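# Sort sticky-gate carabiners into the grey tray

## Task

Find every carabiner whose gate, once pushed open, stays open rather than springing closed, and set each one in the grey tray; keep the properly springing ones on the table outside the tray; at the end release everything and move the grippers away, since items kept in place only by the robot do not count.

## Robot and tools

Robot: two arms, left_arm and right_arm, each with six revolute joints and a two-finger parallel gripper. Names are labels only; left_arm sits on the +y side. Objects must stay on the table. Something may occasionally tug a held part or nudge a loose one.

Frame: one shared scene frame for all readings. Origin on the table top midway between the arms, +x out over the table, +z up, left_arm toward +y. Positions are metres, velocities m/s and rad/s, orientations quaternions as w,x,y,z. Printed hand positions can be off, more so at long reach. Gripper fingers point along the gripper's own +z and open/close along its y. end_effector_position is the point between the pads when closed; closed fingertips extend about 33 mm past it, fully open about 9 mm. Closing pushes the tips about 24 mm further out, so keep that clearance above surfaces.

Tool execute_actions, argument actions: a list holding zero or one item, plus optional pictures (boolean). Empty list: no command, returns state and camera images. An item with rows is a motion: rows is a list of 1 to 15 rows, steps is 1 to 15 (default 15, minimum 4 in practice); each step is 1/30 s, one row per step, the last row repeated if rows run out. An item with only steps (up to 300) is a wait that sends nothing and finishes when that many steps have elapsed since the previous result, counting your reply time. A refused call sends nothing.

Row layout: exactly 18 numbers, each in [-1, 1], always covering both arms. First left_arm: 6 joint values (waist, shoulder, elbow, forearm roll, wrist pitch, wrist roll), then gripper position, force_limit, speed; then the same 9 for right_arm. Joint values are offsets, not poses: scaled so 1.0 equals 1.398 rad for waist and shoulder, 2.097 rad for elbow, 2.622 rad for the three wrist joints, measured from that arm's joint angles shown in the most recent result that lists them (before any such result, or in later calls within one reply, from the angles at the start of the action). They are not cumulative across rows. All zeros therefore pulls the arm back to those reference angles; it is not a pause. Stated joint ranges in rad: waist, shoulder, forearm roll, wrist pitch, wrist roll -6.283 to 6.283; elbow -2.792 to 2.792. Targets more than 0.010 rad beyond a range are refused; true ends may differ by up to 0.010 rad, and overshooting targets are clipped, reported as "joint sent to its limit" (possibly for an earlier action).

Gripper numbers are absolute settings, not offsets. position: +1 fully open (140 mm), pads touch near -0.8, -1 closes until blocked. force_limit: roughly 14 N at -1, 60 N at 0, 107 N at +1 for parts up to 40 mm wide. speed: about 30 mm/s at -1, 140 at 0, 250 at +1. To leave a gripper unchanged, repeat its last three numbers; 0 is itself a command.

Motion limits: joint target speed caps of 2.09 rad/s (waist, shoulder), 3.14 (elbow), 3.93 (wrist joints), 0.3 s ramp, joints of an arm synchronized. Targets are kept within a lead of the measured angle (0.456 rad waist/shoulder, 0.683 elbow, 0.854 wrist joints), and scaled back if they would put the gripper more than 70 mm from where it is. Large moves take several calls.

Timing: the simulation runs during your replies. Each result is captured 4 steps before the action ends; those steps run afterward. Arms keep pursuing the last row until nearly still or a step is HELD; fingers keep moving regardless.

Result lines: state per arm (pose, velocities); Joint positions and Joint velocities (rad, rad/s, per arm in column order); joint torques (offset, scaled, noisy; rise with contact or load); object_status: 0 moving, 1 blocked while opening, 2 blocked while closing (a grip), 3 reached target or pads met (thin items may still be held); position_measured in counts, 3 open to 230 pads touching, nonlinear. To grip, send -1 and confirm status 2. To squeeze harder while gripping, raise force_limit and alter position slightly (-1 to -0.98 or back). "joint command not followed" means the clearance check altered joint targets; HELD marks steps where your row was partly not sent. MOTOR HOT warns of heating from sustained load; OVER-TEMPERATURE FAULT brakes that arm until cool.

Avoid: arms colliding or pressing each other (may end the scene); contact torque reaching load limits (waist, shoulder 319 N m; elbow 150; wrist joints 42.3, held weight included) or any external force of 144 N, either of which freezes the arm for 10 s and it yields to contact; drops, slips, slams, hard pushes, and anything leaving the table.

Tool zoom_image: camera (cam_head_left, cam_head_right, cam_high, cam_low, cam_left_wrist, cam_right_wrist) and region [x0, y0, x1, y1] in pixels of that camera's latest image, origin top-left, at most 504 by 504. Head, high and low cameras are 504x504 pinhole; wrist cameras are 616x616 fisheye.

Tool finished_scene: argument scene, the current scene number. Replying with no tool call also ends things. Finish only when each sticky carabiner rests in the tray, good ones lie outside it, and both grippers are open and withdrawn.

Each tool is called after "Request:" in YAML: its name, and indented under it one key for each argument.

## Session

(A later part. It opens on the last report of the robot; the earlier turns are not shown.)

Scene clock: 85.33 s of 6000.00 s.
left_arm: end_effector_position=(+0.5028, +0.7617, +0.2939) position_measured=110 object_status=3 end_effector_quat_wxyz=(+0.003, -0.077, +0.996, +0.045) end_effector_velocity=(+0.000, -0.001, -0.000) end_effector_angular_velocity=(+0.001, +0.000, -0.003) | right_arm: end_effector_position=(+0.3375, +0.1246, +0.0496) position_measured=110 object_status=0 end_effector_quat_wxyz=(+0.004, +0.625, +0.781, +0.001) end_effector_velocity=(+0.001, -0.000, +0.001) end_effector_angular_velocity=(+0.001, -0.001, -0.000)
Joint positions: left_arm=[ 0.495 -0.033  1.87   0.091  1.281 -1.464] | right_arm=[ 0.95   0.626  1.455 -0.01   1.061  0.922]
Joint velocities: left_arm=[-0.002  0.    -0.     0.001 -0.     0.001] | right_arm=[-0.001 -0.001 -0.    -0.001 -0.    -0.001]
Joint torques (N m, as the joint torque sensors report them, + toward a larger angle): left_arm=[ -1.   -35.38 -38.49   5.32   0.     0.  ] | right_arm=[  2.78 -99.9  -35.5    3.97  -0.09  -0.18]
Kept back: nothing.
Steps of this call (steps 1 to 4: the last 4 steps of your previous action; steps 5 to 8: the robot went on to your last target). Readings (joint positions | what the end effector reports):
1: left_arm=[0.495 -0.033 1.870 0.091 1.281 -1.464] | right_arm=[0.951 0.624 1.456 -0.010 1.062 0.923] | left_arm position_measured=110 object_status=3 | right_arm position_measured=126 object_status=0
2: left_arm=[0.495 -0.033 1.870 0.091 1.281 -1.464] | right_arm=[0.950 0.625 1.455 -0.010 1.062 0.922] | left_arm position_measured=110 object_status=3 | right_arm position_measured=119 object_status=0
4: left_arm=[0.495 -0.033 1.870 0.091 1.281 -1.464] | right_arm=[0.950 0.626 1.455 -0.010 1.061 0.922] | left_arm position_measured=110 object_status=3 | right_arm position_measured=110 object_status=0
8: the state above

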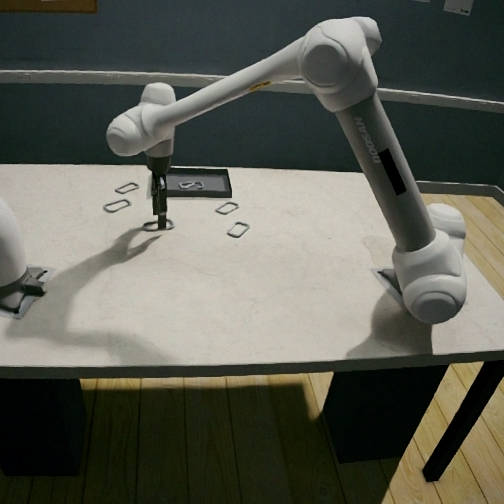

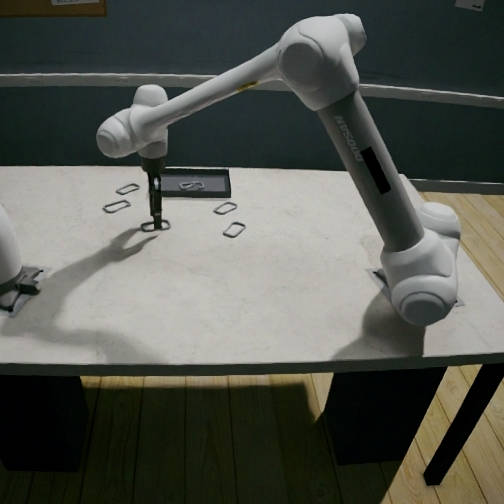

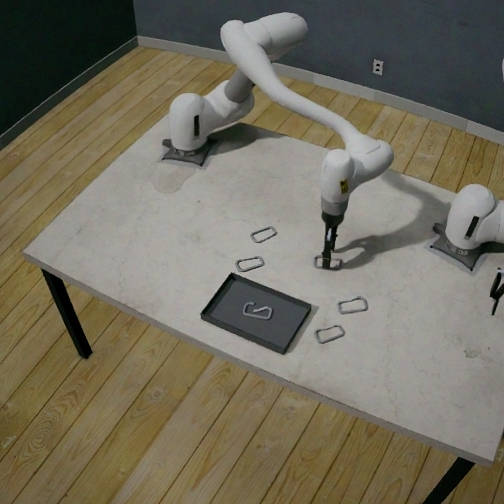

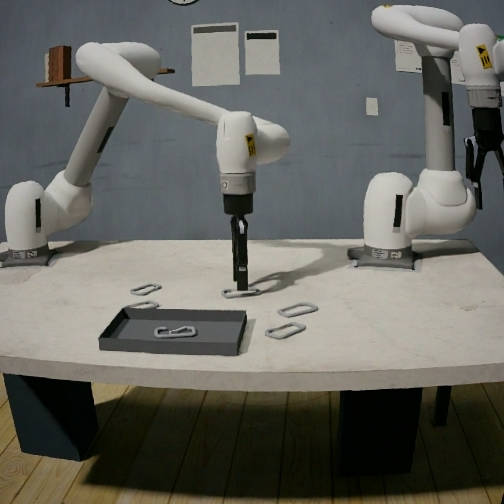

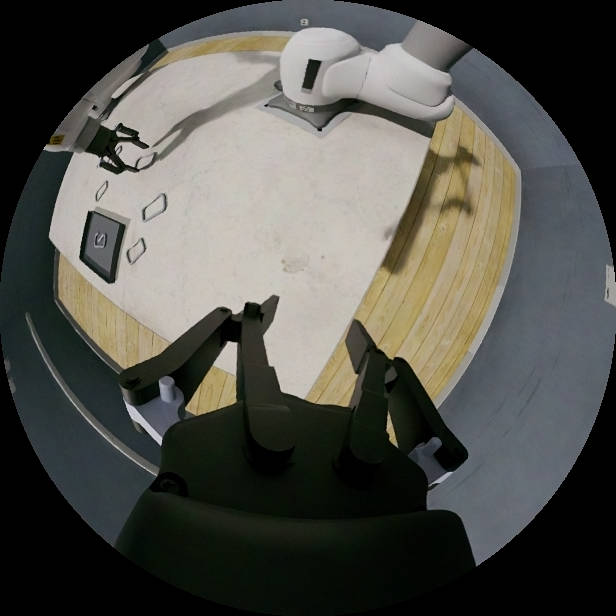

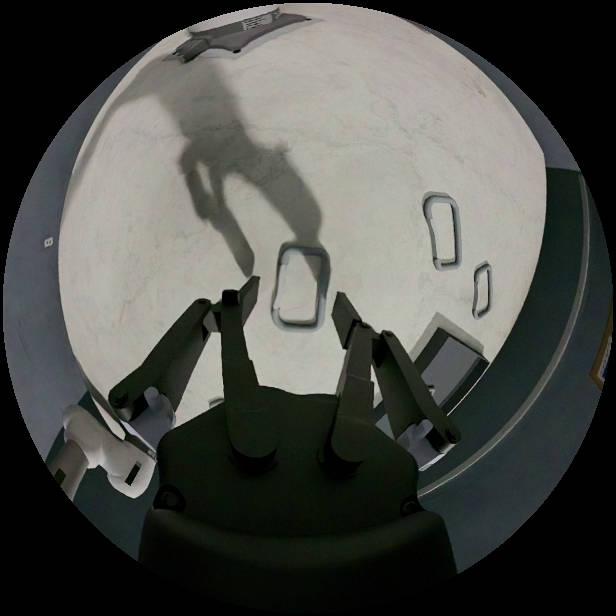

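Request:
execute_actions:
  actions:
    - {"rows":[[0,0,0,0,0,0,0.15,-0.5,-0.3,-0.0017,0.003,-0.001,0,-0.001,-0.001,0.15,-0.5,0],[0,0,0,0,0,0,0.15,-0.5,-0.3,-0.0017,0.004,0,0,-0.002,-0.001,0.15,-0.5,0],[0,0,0,0,0,0,0.15,-0.5,-0.3,-0.0017,0.004,0,0,-0.002,-0.001,0.1,-0.6,-0.4],[0,0,0,0,0,0,0.15,-0.5,-0.3,-0.0017,0.0082,0.0015,0,-0.0054,-0.001,0,-0.6,-0.4]],"steps":15}

Request:
execute_actions:
  actions:
    - {"rows":[[0,0,0,0,0,0,0.15,-0.5,-0.3,0,0,0,0,0,0,-0.25,-0.3,-0.5]],"steps":15}
  pictures: true

Request:
zoom_image:
  camera: "cam_right_wrist"
  region: [220,220,400,380]

Scene clock: 86.03 s of 6000.00 s.
left_arm: end_effector_position=(+0.5028, +0.7617, +0.2939) position_measured=110 object_status=3 end_effector_quat_wxyz=(+0.003, -0.077, +0.996, +0.045) end_effector_velocity=(-0.000, -0.000, +0.001) end_effector_angular_velocity=(+0.000, -0.001, -0.002) | right_arm: end_effector_position=(+0.3400, +0.1252, +0.0387) position_measured=129 object_status=0 end_effector_quat_wxyz=(+0.004, +0.625, +0.781, +0.001) end_effector_velocity=(+0.000, +0.000, -0.005) end_effector_angular_velocity=(-0.000, +0.000, -0.001)
Joint positions: left_arm=[ 0.495 -0.033  1.87   0.091  1.281 -1.464] | right_arm=[ 0.947  0.637  1.458 -0.01   1.047  0.919]
Joint velocities: left_arm=[-0.001 -0.002  0.    -0.    -0.     0.002] | right_arm=[-0.     0.005  0.002 -0.    -0.007  0.   ]
Joint torques (N m, as the joint torque sensors report them, + toward a larger angle): left_arm=[ -0.48 -35.09 -38.51   5.19   0.12   0.08] | right_arm=[  4.58 -99.5  -35.5    3.75  -0.67  -0.12]
Steps of this call (steps 1 to 10: the robot went on to your last target; steps 11 to 21: the first 11 steps of this action). Readings (joint positions | what the end effector reports):
11: left_arm=[0.495 -0.033 1.870 0.091 1.281 -1.464] | right_arm=[0.949 0.626 1.455 -0.010 1.061 0.922] | left_arm position_measured=110 object_status=3 | right_arm position_measured=110 object_status=3
12: left_arm=[0.495 -0.033 1.870 0.091 1.281 -1.464] | right_arm=[0.949 0.627 1.454 -0.010 1.060 0.921] | left_arm position_measured=110 object_status=3 | right_arm position_measured=110 object_status=3
14: left_arm=[0.495 -0.033 1.870 0.091 1.281 -1.464] | right_arm=[0.948 0.630 1.454 -0.010 1.057 0.920] | left_arm position_measured=110 object_status=3 | right_arm position_measured=112 object_status=0
18: left_arm=[0.495 -0.033 1.870 0.091 1.281 -1.464] | right_arm=[0.947 0.636 1.457 -0.010 1.049 0.919] | left_arm position_measured=110 object_status=3 | right_arm position_measured=129 object_status=0
21: the state above

Scene clock: 86.53 s of 6000.00 s.
left_arm: end_effector_position=(+0.5028, +0.7617, +0.2939) position_measured=110 object_status=3 end_effector_quat_wxyz=(+0.003, -0.077, +0.996, +0.045) end_effector_velocity=(+0.000, -0.000, -0.000) end_effector_angular_velocity=(-0.000, +0.000, -0.001) | right_arm: end_effector_position=(+0.3401, +0.1253, +0.0384) position_measured=160 object_status=0 end_effector_quat_wxyz=(+0.004, +0.625, +0.781, +0.001) end_effector_velocity=(-0.000, -0.000, -0.000) end_effector_angular_velocity=(-0.001, +0.000, +0.001)
Joint positions: left_arm=[ 0.495 -0.033  1.87   0.091  1.281 -1.464] | right_arm=[ 0.947  0.637  1.458 -0.01   1.047  0.919]
Joint velocities: left_arm=[-0.     0.     0.    -0.    -0.     0.001] | right_arm=[ 0.     0.001  0.     0.     0.    -0.   ]
Joint torques (N m, as the joint torque sensors report them, + toward a larger angle): left_arm=[ -0.08 -35.07 -38.32   5.27   0.1    0.06] | right_arm=[  9.3  -60.06 -12.55   7.37   1.09  -0.11]
Steps of this call (steps 1 to 4: the last 4 steps of your previous action; steps 5 to 15: the first 11 steps of this action, its rows measured from where the robot was after step 4). Readings (joint positions | what the end effector reports):
4: left_arm=[0.495 -0.033 1.870 0.091 1.281 -1.464] | right_arm=[0.947 0.637 1.458 -0.010 1.047 0.919] | left_arm position_measured=110 object_status=3 | right_arm position_measured=129 object_status=0
5: left_arm=[0.495 -0.033 1.870 0.091 1.281 -1.464] | right_arm=[0.947 0.637 1.458 -0.010 1.047 0.919] | left_arm position_measured=110 object_status=3 | right_arm position_measured=129 object_status=0
6: left_arm=[0.495 -0.033 1.870 0.091 1.281 -1.464] | right_arm=[0.947 0.637 1.458 -0.010 1.047 0.919] | left_arm position_measured=110 object_status=3 | right_arm position_measured=130 object_status=0
8: left_arm=[0.495 -0.033 1.870 0.091 1.281 -1.464] | right_arm=[0.947 0.637 1.458 -0.010 1.047 0.919] | left_arm position_measured=110 object_status=3 | right_arm position_measured=139 object_status=0
12: left_arm=[0.495 -0.033 1.870 0.091 1.281 -1.464] | right_arm=[0.947 0.637 1.458 -0.010 1.047 0.919] | left_arm position_measured=110 object_status=3 | right_arm position_measured=157 object_status=0
15: the state above

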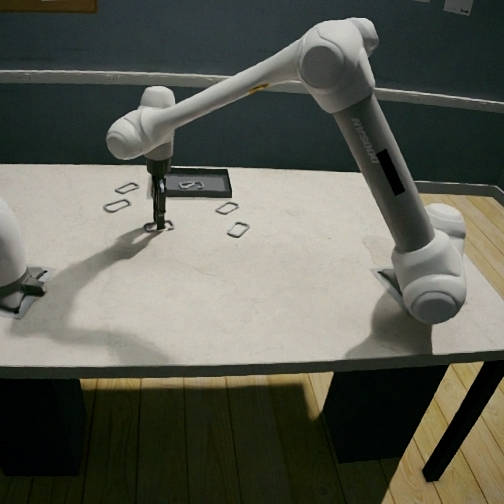

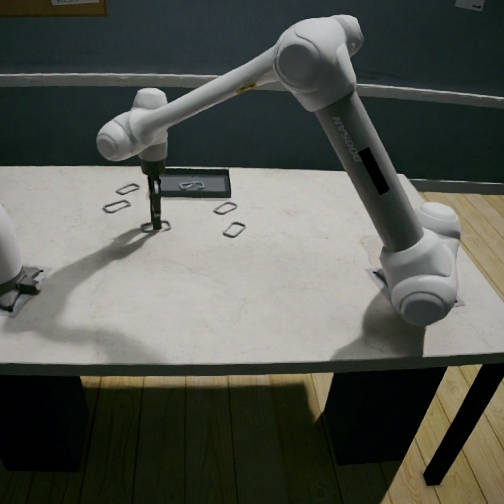

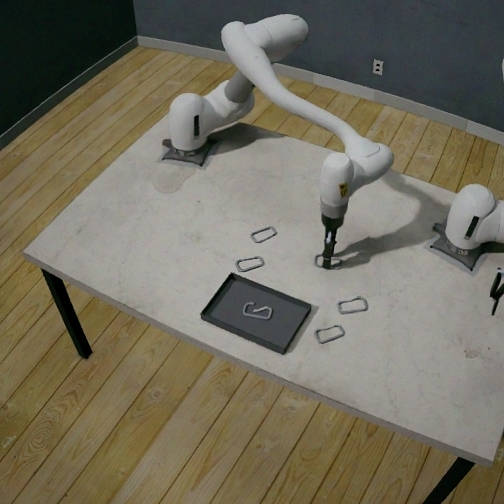

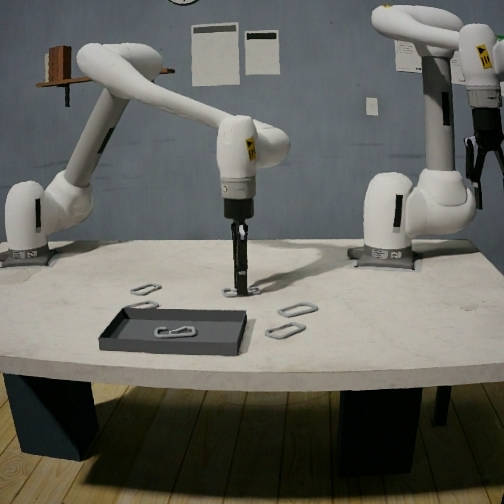

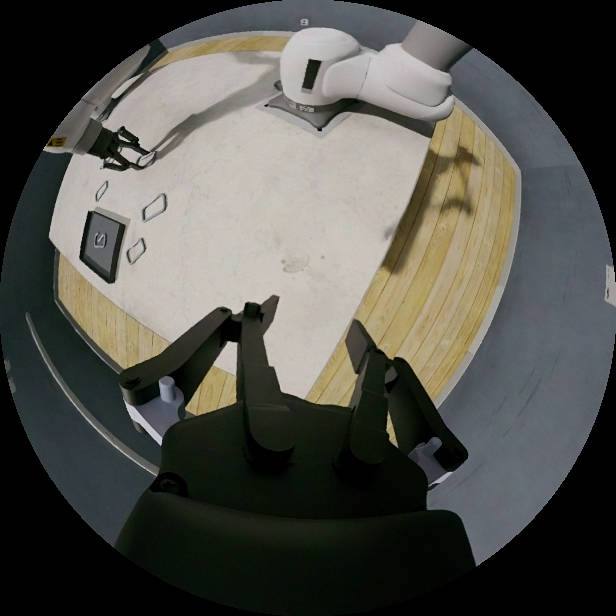

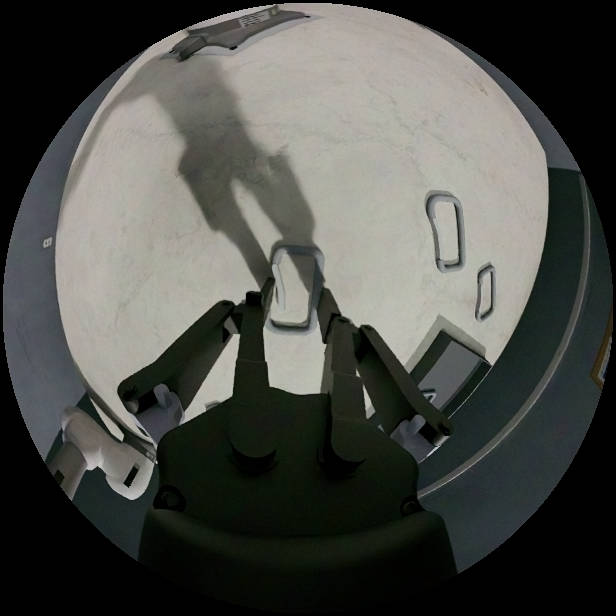

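Region (220, 220, 400, 380) of cam_right_wrist's 616x616 image, scaled by 2.800, with more detail than that image has.

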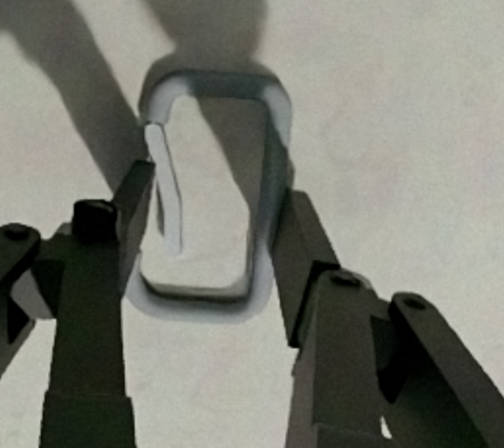

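Request:
execute_actions:
  actions:
    - {"rows":[[0,0,0,0,0,0,0.15,-0.5,-0.3,0,-0.0007,-0.0003,0,0.0006,0,-0.25,-0.3,-0.5],[0,0,0,0,0,0,0.15,-0.5,-0.3,0,-0.001,-0.0005,0,0.001,0,-0.25,-0.3,-0.5],[0,0,0,0,0,0,0.15,-0.5,-0.3,0,-0.001,-0.0005,0,0.001,0,-0.32,-0.3,-0.8],[0,0,0,0,0,0,0.15,-0.5,-0.3,0,-0.0014,-0.0006,0,0.0013,0,-0.32,-0.3,-0.8]],"steps":15}
  pictures: true

Request:
zoom_image:
  camera: "cam_right_wrist"
  region: [220,220,400,380]

Scene clock: 87.07 s of 6000.00 s.
left_arm: end_effector_position=(+0.5028, +0.7617, +0.2939) position_measured=110 object_status=3 end_effector_quat_wxyz=(+0.003, -0.077, +0.996, +0.045) end_effector_velocity=(-0.000, +0.000, +0.000) end_effector_angular_velocity=(-0.000, -0.001, +0.002) | right_arm: end_effector_position=(+0.3400, +0.1251, +0.0405) position_measured=169 object_status=0 end_effector_quat_wxyz=(+0.004, +0.625, +0.781, +0.001) end_effector_velocity=(+0.000, +0.001, +0.003) end_effector_angular_velocity=(+0.003, -0.001, -0.001)
Joint positions: left_arm=[ 0.495 -0.033  1.87   0.091  1.281 -1.464] | right_arm=[ 0.947  0.636  1.457 -0.01   1.05   0.919]
Joint velocities: left_arm=[ 0.001 -0.001 -0.    -0.001  0.    -0.001] | right_arm=[-0.    -0.003 -0.002  0.001  0.001  0.   ]
Joint torques (N m, as the joint torque sensors report them, + toward a larger angle): left_arm=[ -0.06 -34.82 -38.26   5.4    0.07  -0.01] | right_arm=[  0.85 -89.82 -30.14   3.55  -0.29  -0.02]
Steps of this call (steps 1 to 4: the last 4 steps of your previous action; step 5: the robot went on to your last target; steps 6 to 16: the first 11 steps of this action). Readings (joint positions | what the end effector reports):
6: left_arm=[0.495 -0.033 1.870 0.091 1.281 -1.464] | right_arm=[0.947 0.637 1.458 -0.010 1.047 0.919] | left_arm position_measured=110 object_status=3 | right_arm position_measured=160 object_status=3
7: left_arm=[0.495 -0.033 1.870 0.091 1.281 -1.464] | right_arm=[0.947 0.637 1.458 -0.010 1.047 0.919] | left_arm position_measured=110 object_status=3 | right_arm position_measured=160 object_status=3
9: left_arm=[0.495 -0.033 1.870 0.091 1.281 -1.464] | right_arm=[0.947 0.637 1.457 -0.010 1.048 0.919] | left_arm position_measured=110 object_status=3 | right_arm position_measured=161 object_status=0
13: left_arm=[0.495 -0.033 1.870 0.091 1.281 -1.464] | right_arm=[0.947 0.636 1.457 -0.010 1.050 0.919] | left_arm position_measured=110 object_status=3 | right_arm position_measured=169 object_status=0
16: the state above

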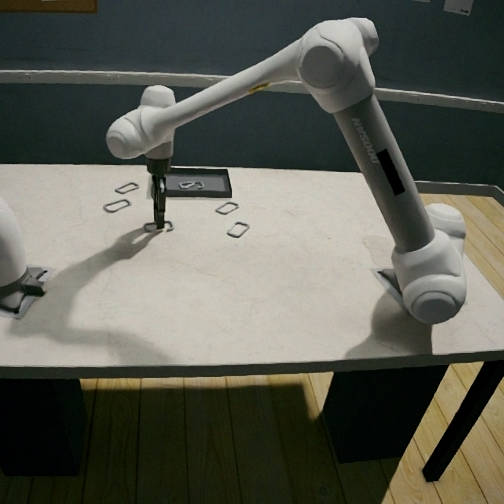

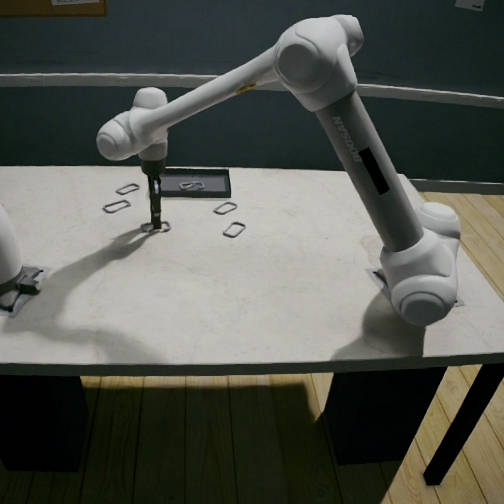

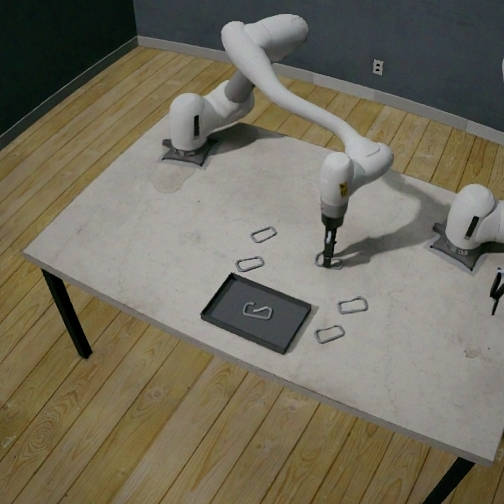

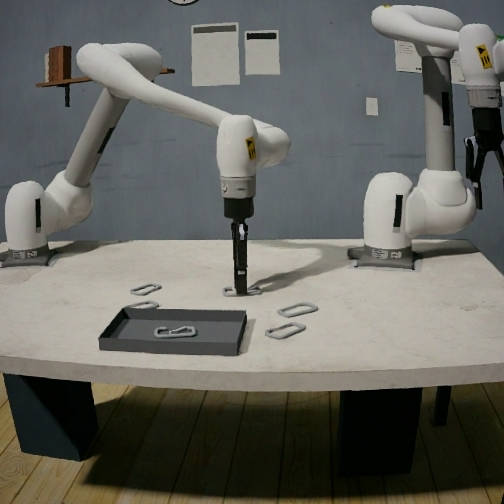

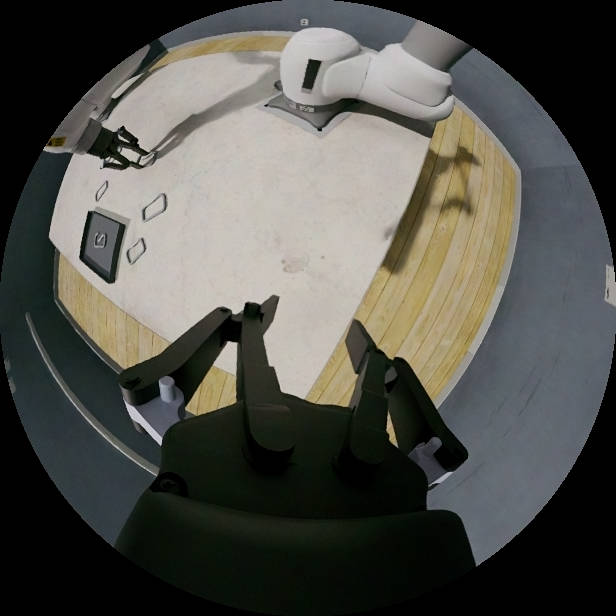

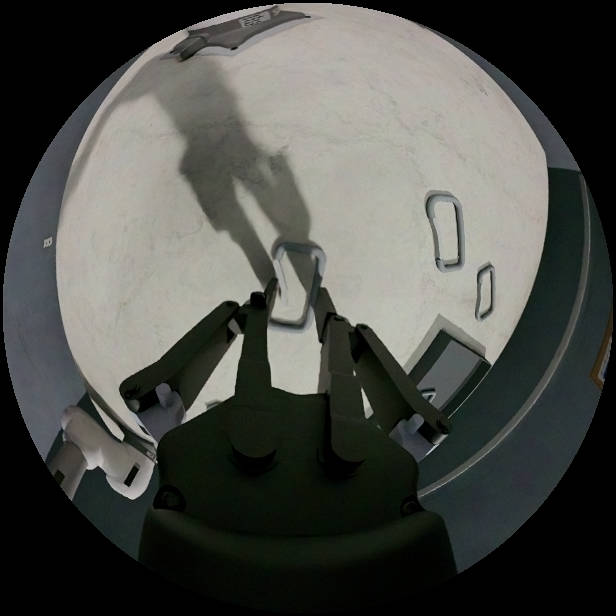

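Region (220, 220, 400, 380) of cam_right_wrist's 616x616 image, scaled by 2.800, with more detail than that image has.

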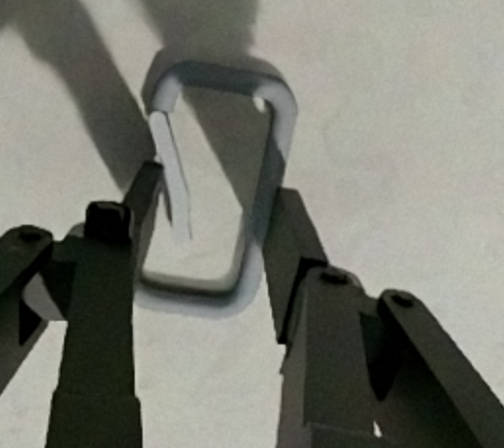

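Request:
execute_actions:
  actions:
    - {"rows":[[0,0,0,0,0,0,0.15,-0.5,-0.3,0,-0.0003,-0.0001,0,0.0003,0,-0.4,-0.3,-0.8],[0,0,0,0,0,0,0.15,-0.5,-0.3,0,-0.0006,-0.0003,0,0.0006,0,-0.4,-0.3,-0.8],[0,0,0,0,0,0,0.15,-0.5,-0.3,0,-0.0006,-0.0003,0,0.0006,0,-0.4,-0.3,-0.8],[0,0,0,0,0,0,0.15,-0.5,-0.3,0,-0.001,-0.0005,0,0.001,0,-0.4,-0.3,-0.8]],"steps":15}
  pictures: true

Request:
zoom_image:
  camera: "cam_right_wrist"
  region: [220,220,400,380]

Request:
execute_actions:
  actions:
    - {"rows":[[0,0,0,0,0,0,0.15,-0.5,-0.3,0,0,0,0,0,0,0.15,-0.5,-0.4]],"steps":15}

Request:
execute_actions:
  actions:
    - {"steps":10}
  pictures: true

Request:
zoom_image:
  camera: "cam_right_wrist"
  region: [220,220,400,380]

Scene clock: 87.70 s of 6000.00 s.
left_arm: end_effector_position=(+0.5028, +0.7617, +0.2939) position_measured=110 object_status=3 end_effector_quat_wxyz=(+0.003, -0.077, +0.996, +0.045) end_effector_velocity=(-0.000, +0.000, +0.001) end_effector_angular_velocity=(+0.002, -0.001, +0.000) | right_arm: end_effector_position=(+0.3400, +0.1250, +0.0420) position_measured=179 object_status=3 end_effector_quat_wxyz=(+0.004, +0.625, +0.781, +0.001) end_effector_velocity=(+0.000, +0.001, +0.001) end_effector_angular_velocity=(+0.001, +0.000, -0.001)
Joint positions: left_arm=[ 0.495 -0.033  1.87   0.091  1.281 -1.464] | right_arm=[ 0.947  0.634  1.456 -0.01   1.053  0.919]
Joint velocities: left_arm=[-0.    -0.001 -0.     0.001 -0.    -0.001] | right_arm=[ 0.    -0.    -0.001  0.     0.001  0.   ]
Joint torques (N m, as the joint torque sensors report them, + toward a larger angle): left_arm=[ -0.42 -35.05 -38.59   5.2   -0.01   0.05] | right_arm=[  2.49 -99.41 -33.78   3.72  -0.45  -0.07]
Steps of this call (steps 1 to 4: the last 4 steps of your previous action; steps 5 to 8: the robot went on to your last target; steps 9 to 19: the first 11 steps of this action). Readings (joint positions | what the end effector reports):
9: left_arm=[0.495 -0.033 1.870 0.091 1.281 -1.464] | right_arm=[0.947 0.635 1.456 -0.010 1.050 0.919] | left_arm position_measured=110 object_status=3 | right_arm position_measured=169 object_status=0
10: left_arm=[0.495 -0.033 1.870 0.091 1.281 -1.464] | right_arm=[0.947 0.635 1.456 -0.010 1.050 0.919] | left_arm position_measured=110 object_status=3 | right_arm position_measured=170 object_status=0
12: left_arm=[0.495 -0.033 1.870 0.091 1.281 -1.464] | right_arm=[0.947 0.635 1.456 -0.010 1.051 0.919] | left_arm position_measured=110 object_status=3 | right_arm position_measured=176 object_status=0
16: left_arm=[0.495 -0.033 1.870 0.091 1.281 -1.464] | right_arm=[0.947 0.635 1.456 -0.010 1.052 0.919] | left_arm position_measured=110 object_status=3 | right_arm position_measured=179 object_status=0
19: the state above

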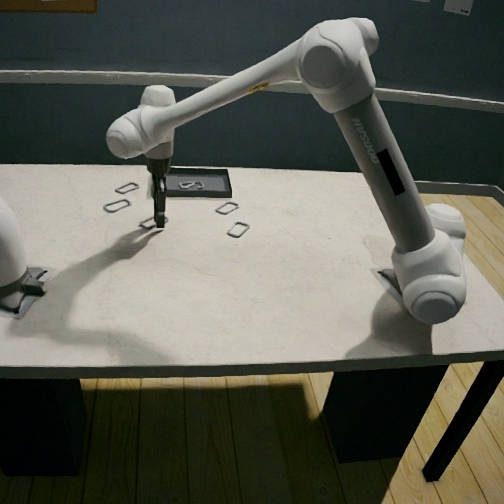

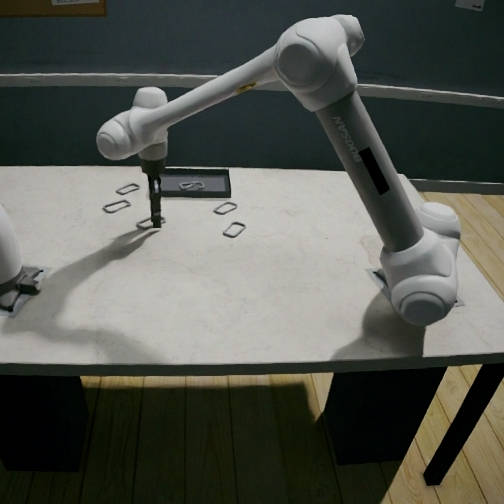

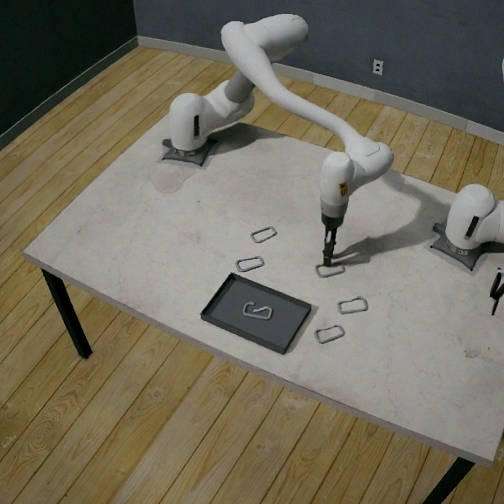

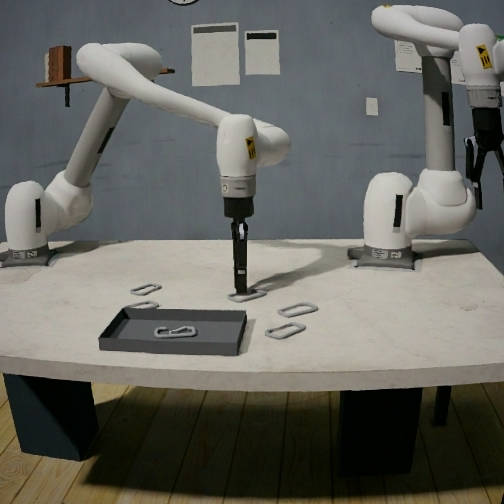

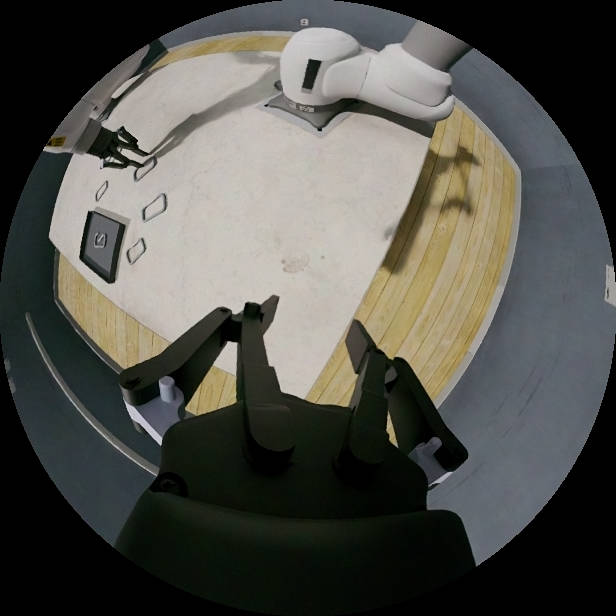

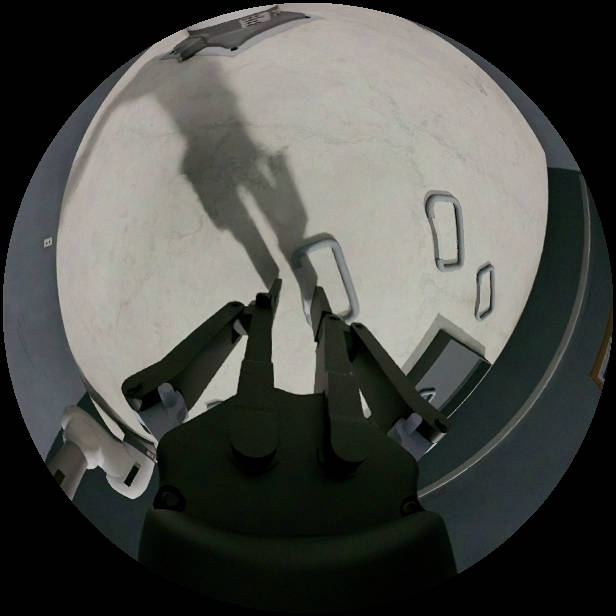

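Region (220, 220, 400, 380) of cam_right_wrist's 616x616 image, scaled by 2.800, with more detail than that image has.

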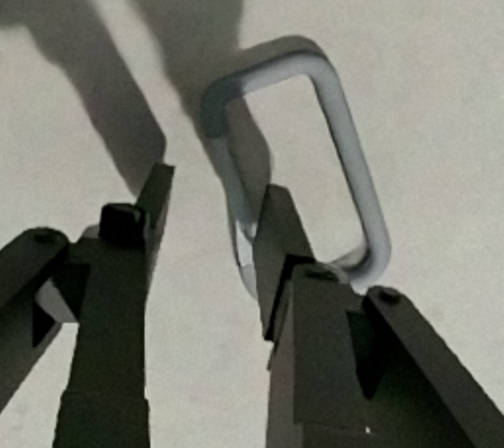

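Scene clock: 88.20 s of 6000.00 s.
left_arm: end_effector_position=(+0.5028, +0.7617, +0.2939) position_measured=110 object_status=3 end_effector_quat_wxyz=(+0.003, -0.077, +0.996, +0.045) end_effector_velocity=(-0.000, +0.000, +0.000) end_effector_angular_velocity=(+0.000, -0.001, +0.001) | right_arm: end_effector_position=(+0.3400, +0.1250, +0.0421) position_measured=130 object_status=0 end_effector_quat_wxyz=(+0.004, +0.625, +0.781, +0.001) end_effector_velocity=(-0.000, -0.000, -0.002) end_effector_angular_velocity=(-0.002, +0.001, -0.000)
Joint positions: left_arm=[ 0.495 -0.033  1.87   0.091  1.281 -1.464] | right_arm=[ 0.947  0.634  1.456 -0.01   1.053  0.919]
Joint velocities: left_arm=[ 0.001 -0.001 -0.     0.    -0.    -0.   ] | right_arm=[ 0.     0.002 -0.    -0.    -0.     0.   ]
Joint torques (N m, as the joint torque sensors report them, + toward a larger angle): left_arm=[ -0.42 -35.09 -38.21   5.3    0.02   0.06] | right_arm=[  3.64 -99.88 -34.75   3.78  -0.17  -0.4 ]
Steps of this call (steps 1 to 4: the last 4 steps of your previous action; steps 5 to 15: the first 11 steps of this action, its rows measured from where the robot was after step 4). Readings (joint positions | what the end effector reports):
4: left_arm=[0.495 -0.033 1.870 0.091 1.281 -1.464] | right_arm=[0.947 0.634 1.456 -0.010 1.053 0.919] | left_arm position_measured=110 object_status=3 | right_arm position_measured=179 object_status=3
5: left_arm=[0.495 -0.033 1.870 0.091 1.281 -1.464] | right_arm=[0.947 0.634 1.456 -0.010 1.053 0.919] | left_arm position_measured=110 object_status=3 | right_arm position_measured=179 object_status=0
6: left_arm=[0.495 -0.033 1.870 0.091 1.281 -1.464] | right_arm=[0.947 0.634 1.456 -0.010 1.053 0.919] | left_arm position_measured=110 object_status=3 | right_arm position_measured=177 object_status=0
8: left_arm=[0.495 -0.033 1.870 0.091 1.281 -1.464] | right_arm=[0.947 0.634 1.456 -0.010 1.053 0.919] | left_arm position_measured=110 object_status=3 | right_arm position_measured=167 object_status=0
12: left_arm=[0.495 -0.033 1.870 0.091 1.281 -1.464] | right_arm=[0.947 0.634 1.456 -0.010 1.053 0.919] | left_arm position_measured=110 object_status=3 | right_arm position_measured=146 object_status=0
15: the state above

Scene clock: 88.53 s of 6000.00 s.
left_arm: end_effector_position=(+0.5028, +0.7617, +0.2939) position_measured=110 object_status=3 end_effector_quat_wxyz=(+0.003, -0.077, +0.996, +0.045) end_effector_velocity=(-0.000, +0.000, +0.000) end_effector_angular_velocity=(-0.001, -0.001, +0.001) | right_arm: end_effector_position=(+0.3400, +0.1250, +0.0421) position_measured=110 object_status=3 end_effector_quat_wxyz=(+0.004, +0.625, +0.781, +0.001) end_effector_velocity=(-0.000, +0.000, +0.000) end_effector_angular_velocity=(+0.001, +0.000, +0.001)
Joint positions: left_arm=[ 0.495 -0.033  1.87   0.091  1.281 -1.464] | right_arm=[ 0.947  0.634  1.456 -0.01   1.053  0.919]
Joint velocities: left_arm=[ 0.001 -0.    -0.    -0.001 -0.     0.001] | right_arm=[ 0. -0. -0.  0.  0. -0.]
Joint torques (N m, as the joint torque sensors report them, + toward a larger angle): left_arm=[ -0.13 -35.4  -38.64   5.3    0.1    0.03] | right_arm=[  2.64 -99.11 -34.94   4.16  -0.08  -0.26]
Kept back: nothing.
Steps of this call (steps 1 to 4: the last 4 steps of your previous action; steps 5 to 10: the robot went on to your last target). Readings (joint positions | what the end effector reports):
1: left_arm=[0.495 -0.033 1.870 0.091 1.281 -1.464] | right_arm=[0.947 0.634 1.456 -0.010 1.053 0.919] | left_arm position_measured=110 object_status=3 | right_arm position_measured=125 object_status=0
2: left_arm=[0.495 -0.033 1.870 0.091 1.281 -1.464] | right_arm=[0.947 0.634 1.456 -0.010 1.053 0.919] | left_arm position_measured=110 object_status=3 | right_arm position_measured=120 object_status=0
4: left_arm=[0.495 -0.033 1.870 0.091 1.281 -1.464] | right_arm=[0.947 0.634 1.456 -0.010 1.053 0.919] | left_arm position_measured=110 object_status=3 | right_arm position_measured=111 object_status=0
8: left_arm=[0.495 -0.033 1.870 0.091 1.281 -1.464] | right_arm=[0.947 0.634 1.456 -0.010 1.053 0.919] | left_arm position_measured=110 object_status=3 | right_arm position_measured=110 object_status=0
10: the state above

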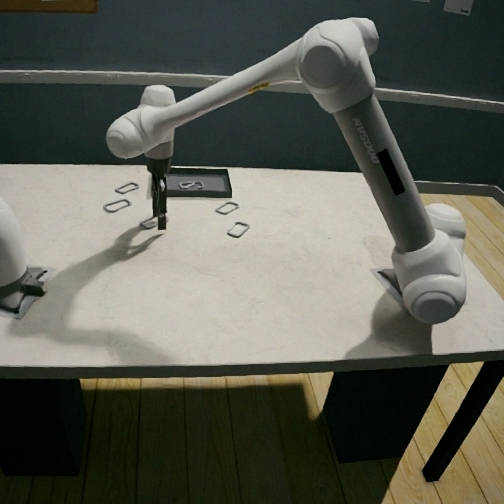

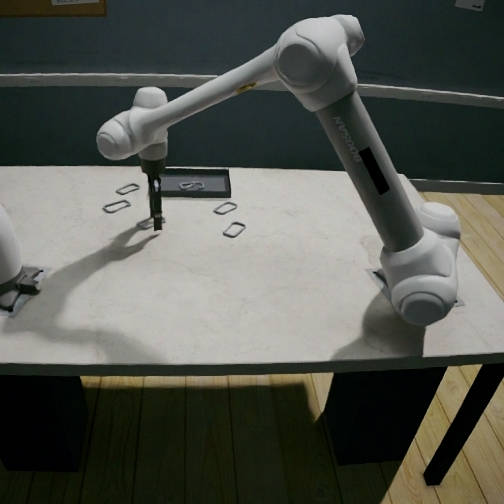

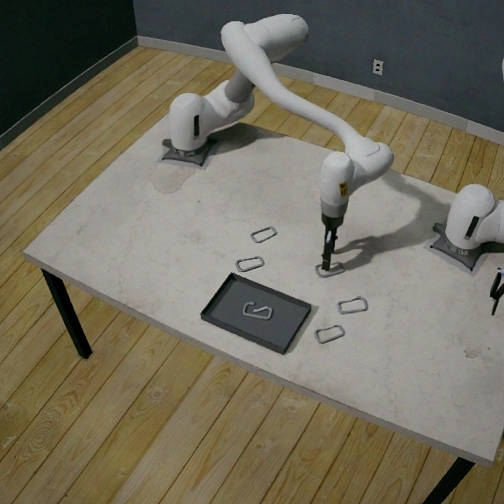

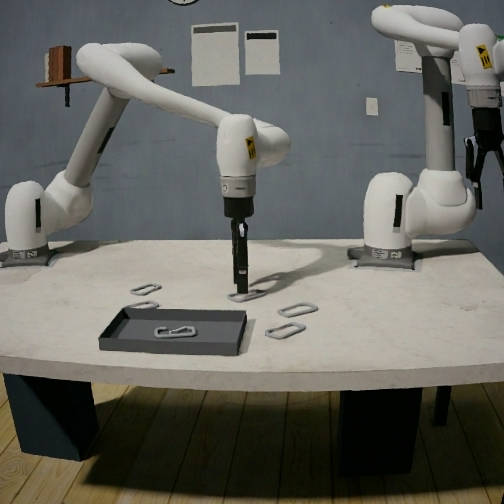

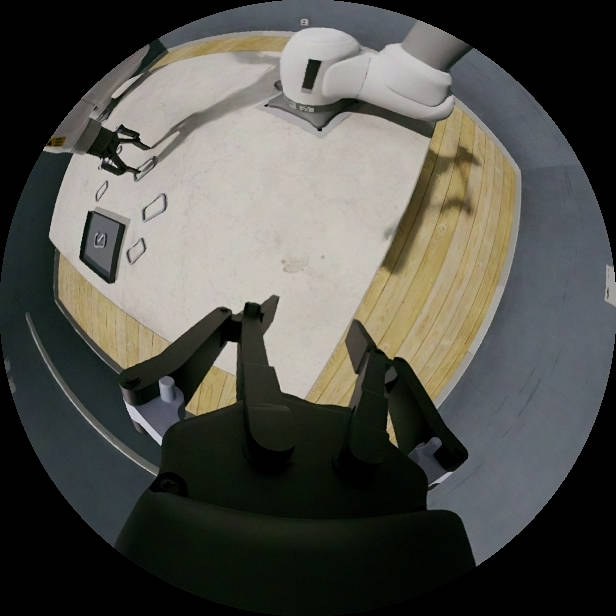

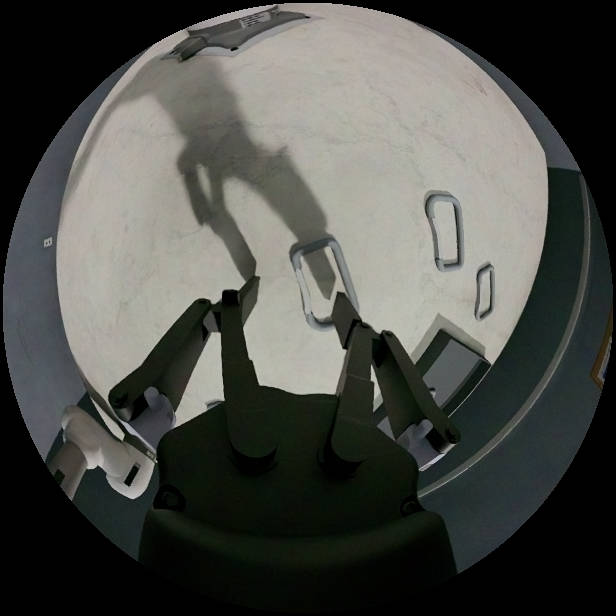

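Region (220, 220, 400, 380) of cam_right_wrist's 616x616 image, scaled by 2.800, with more detail than that image has.

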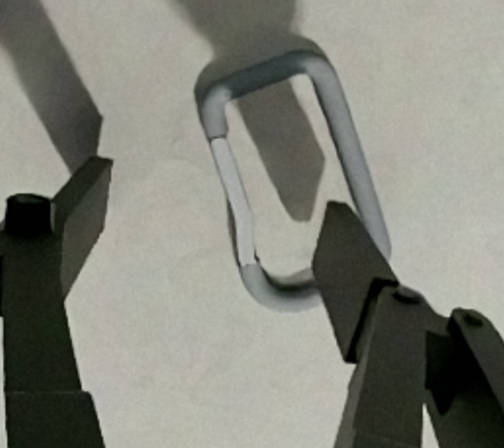

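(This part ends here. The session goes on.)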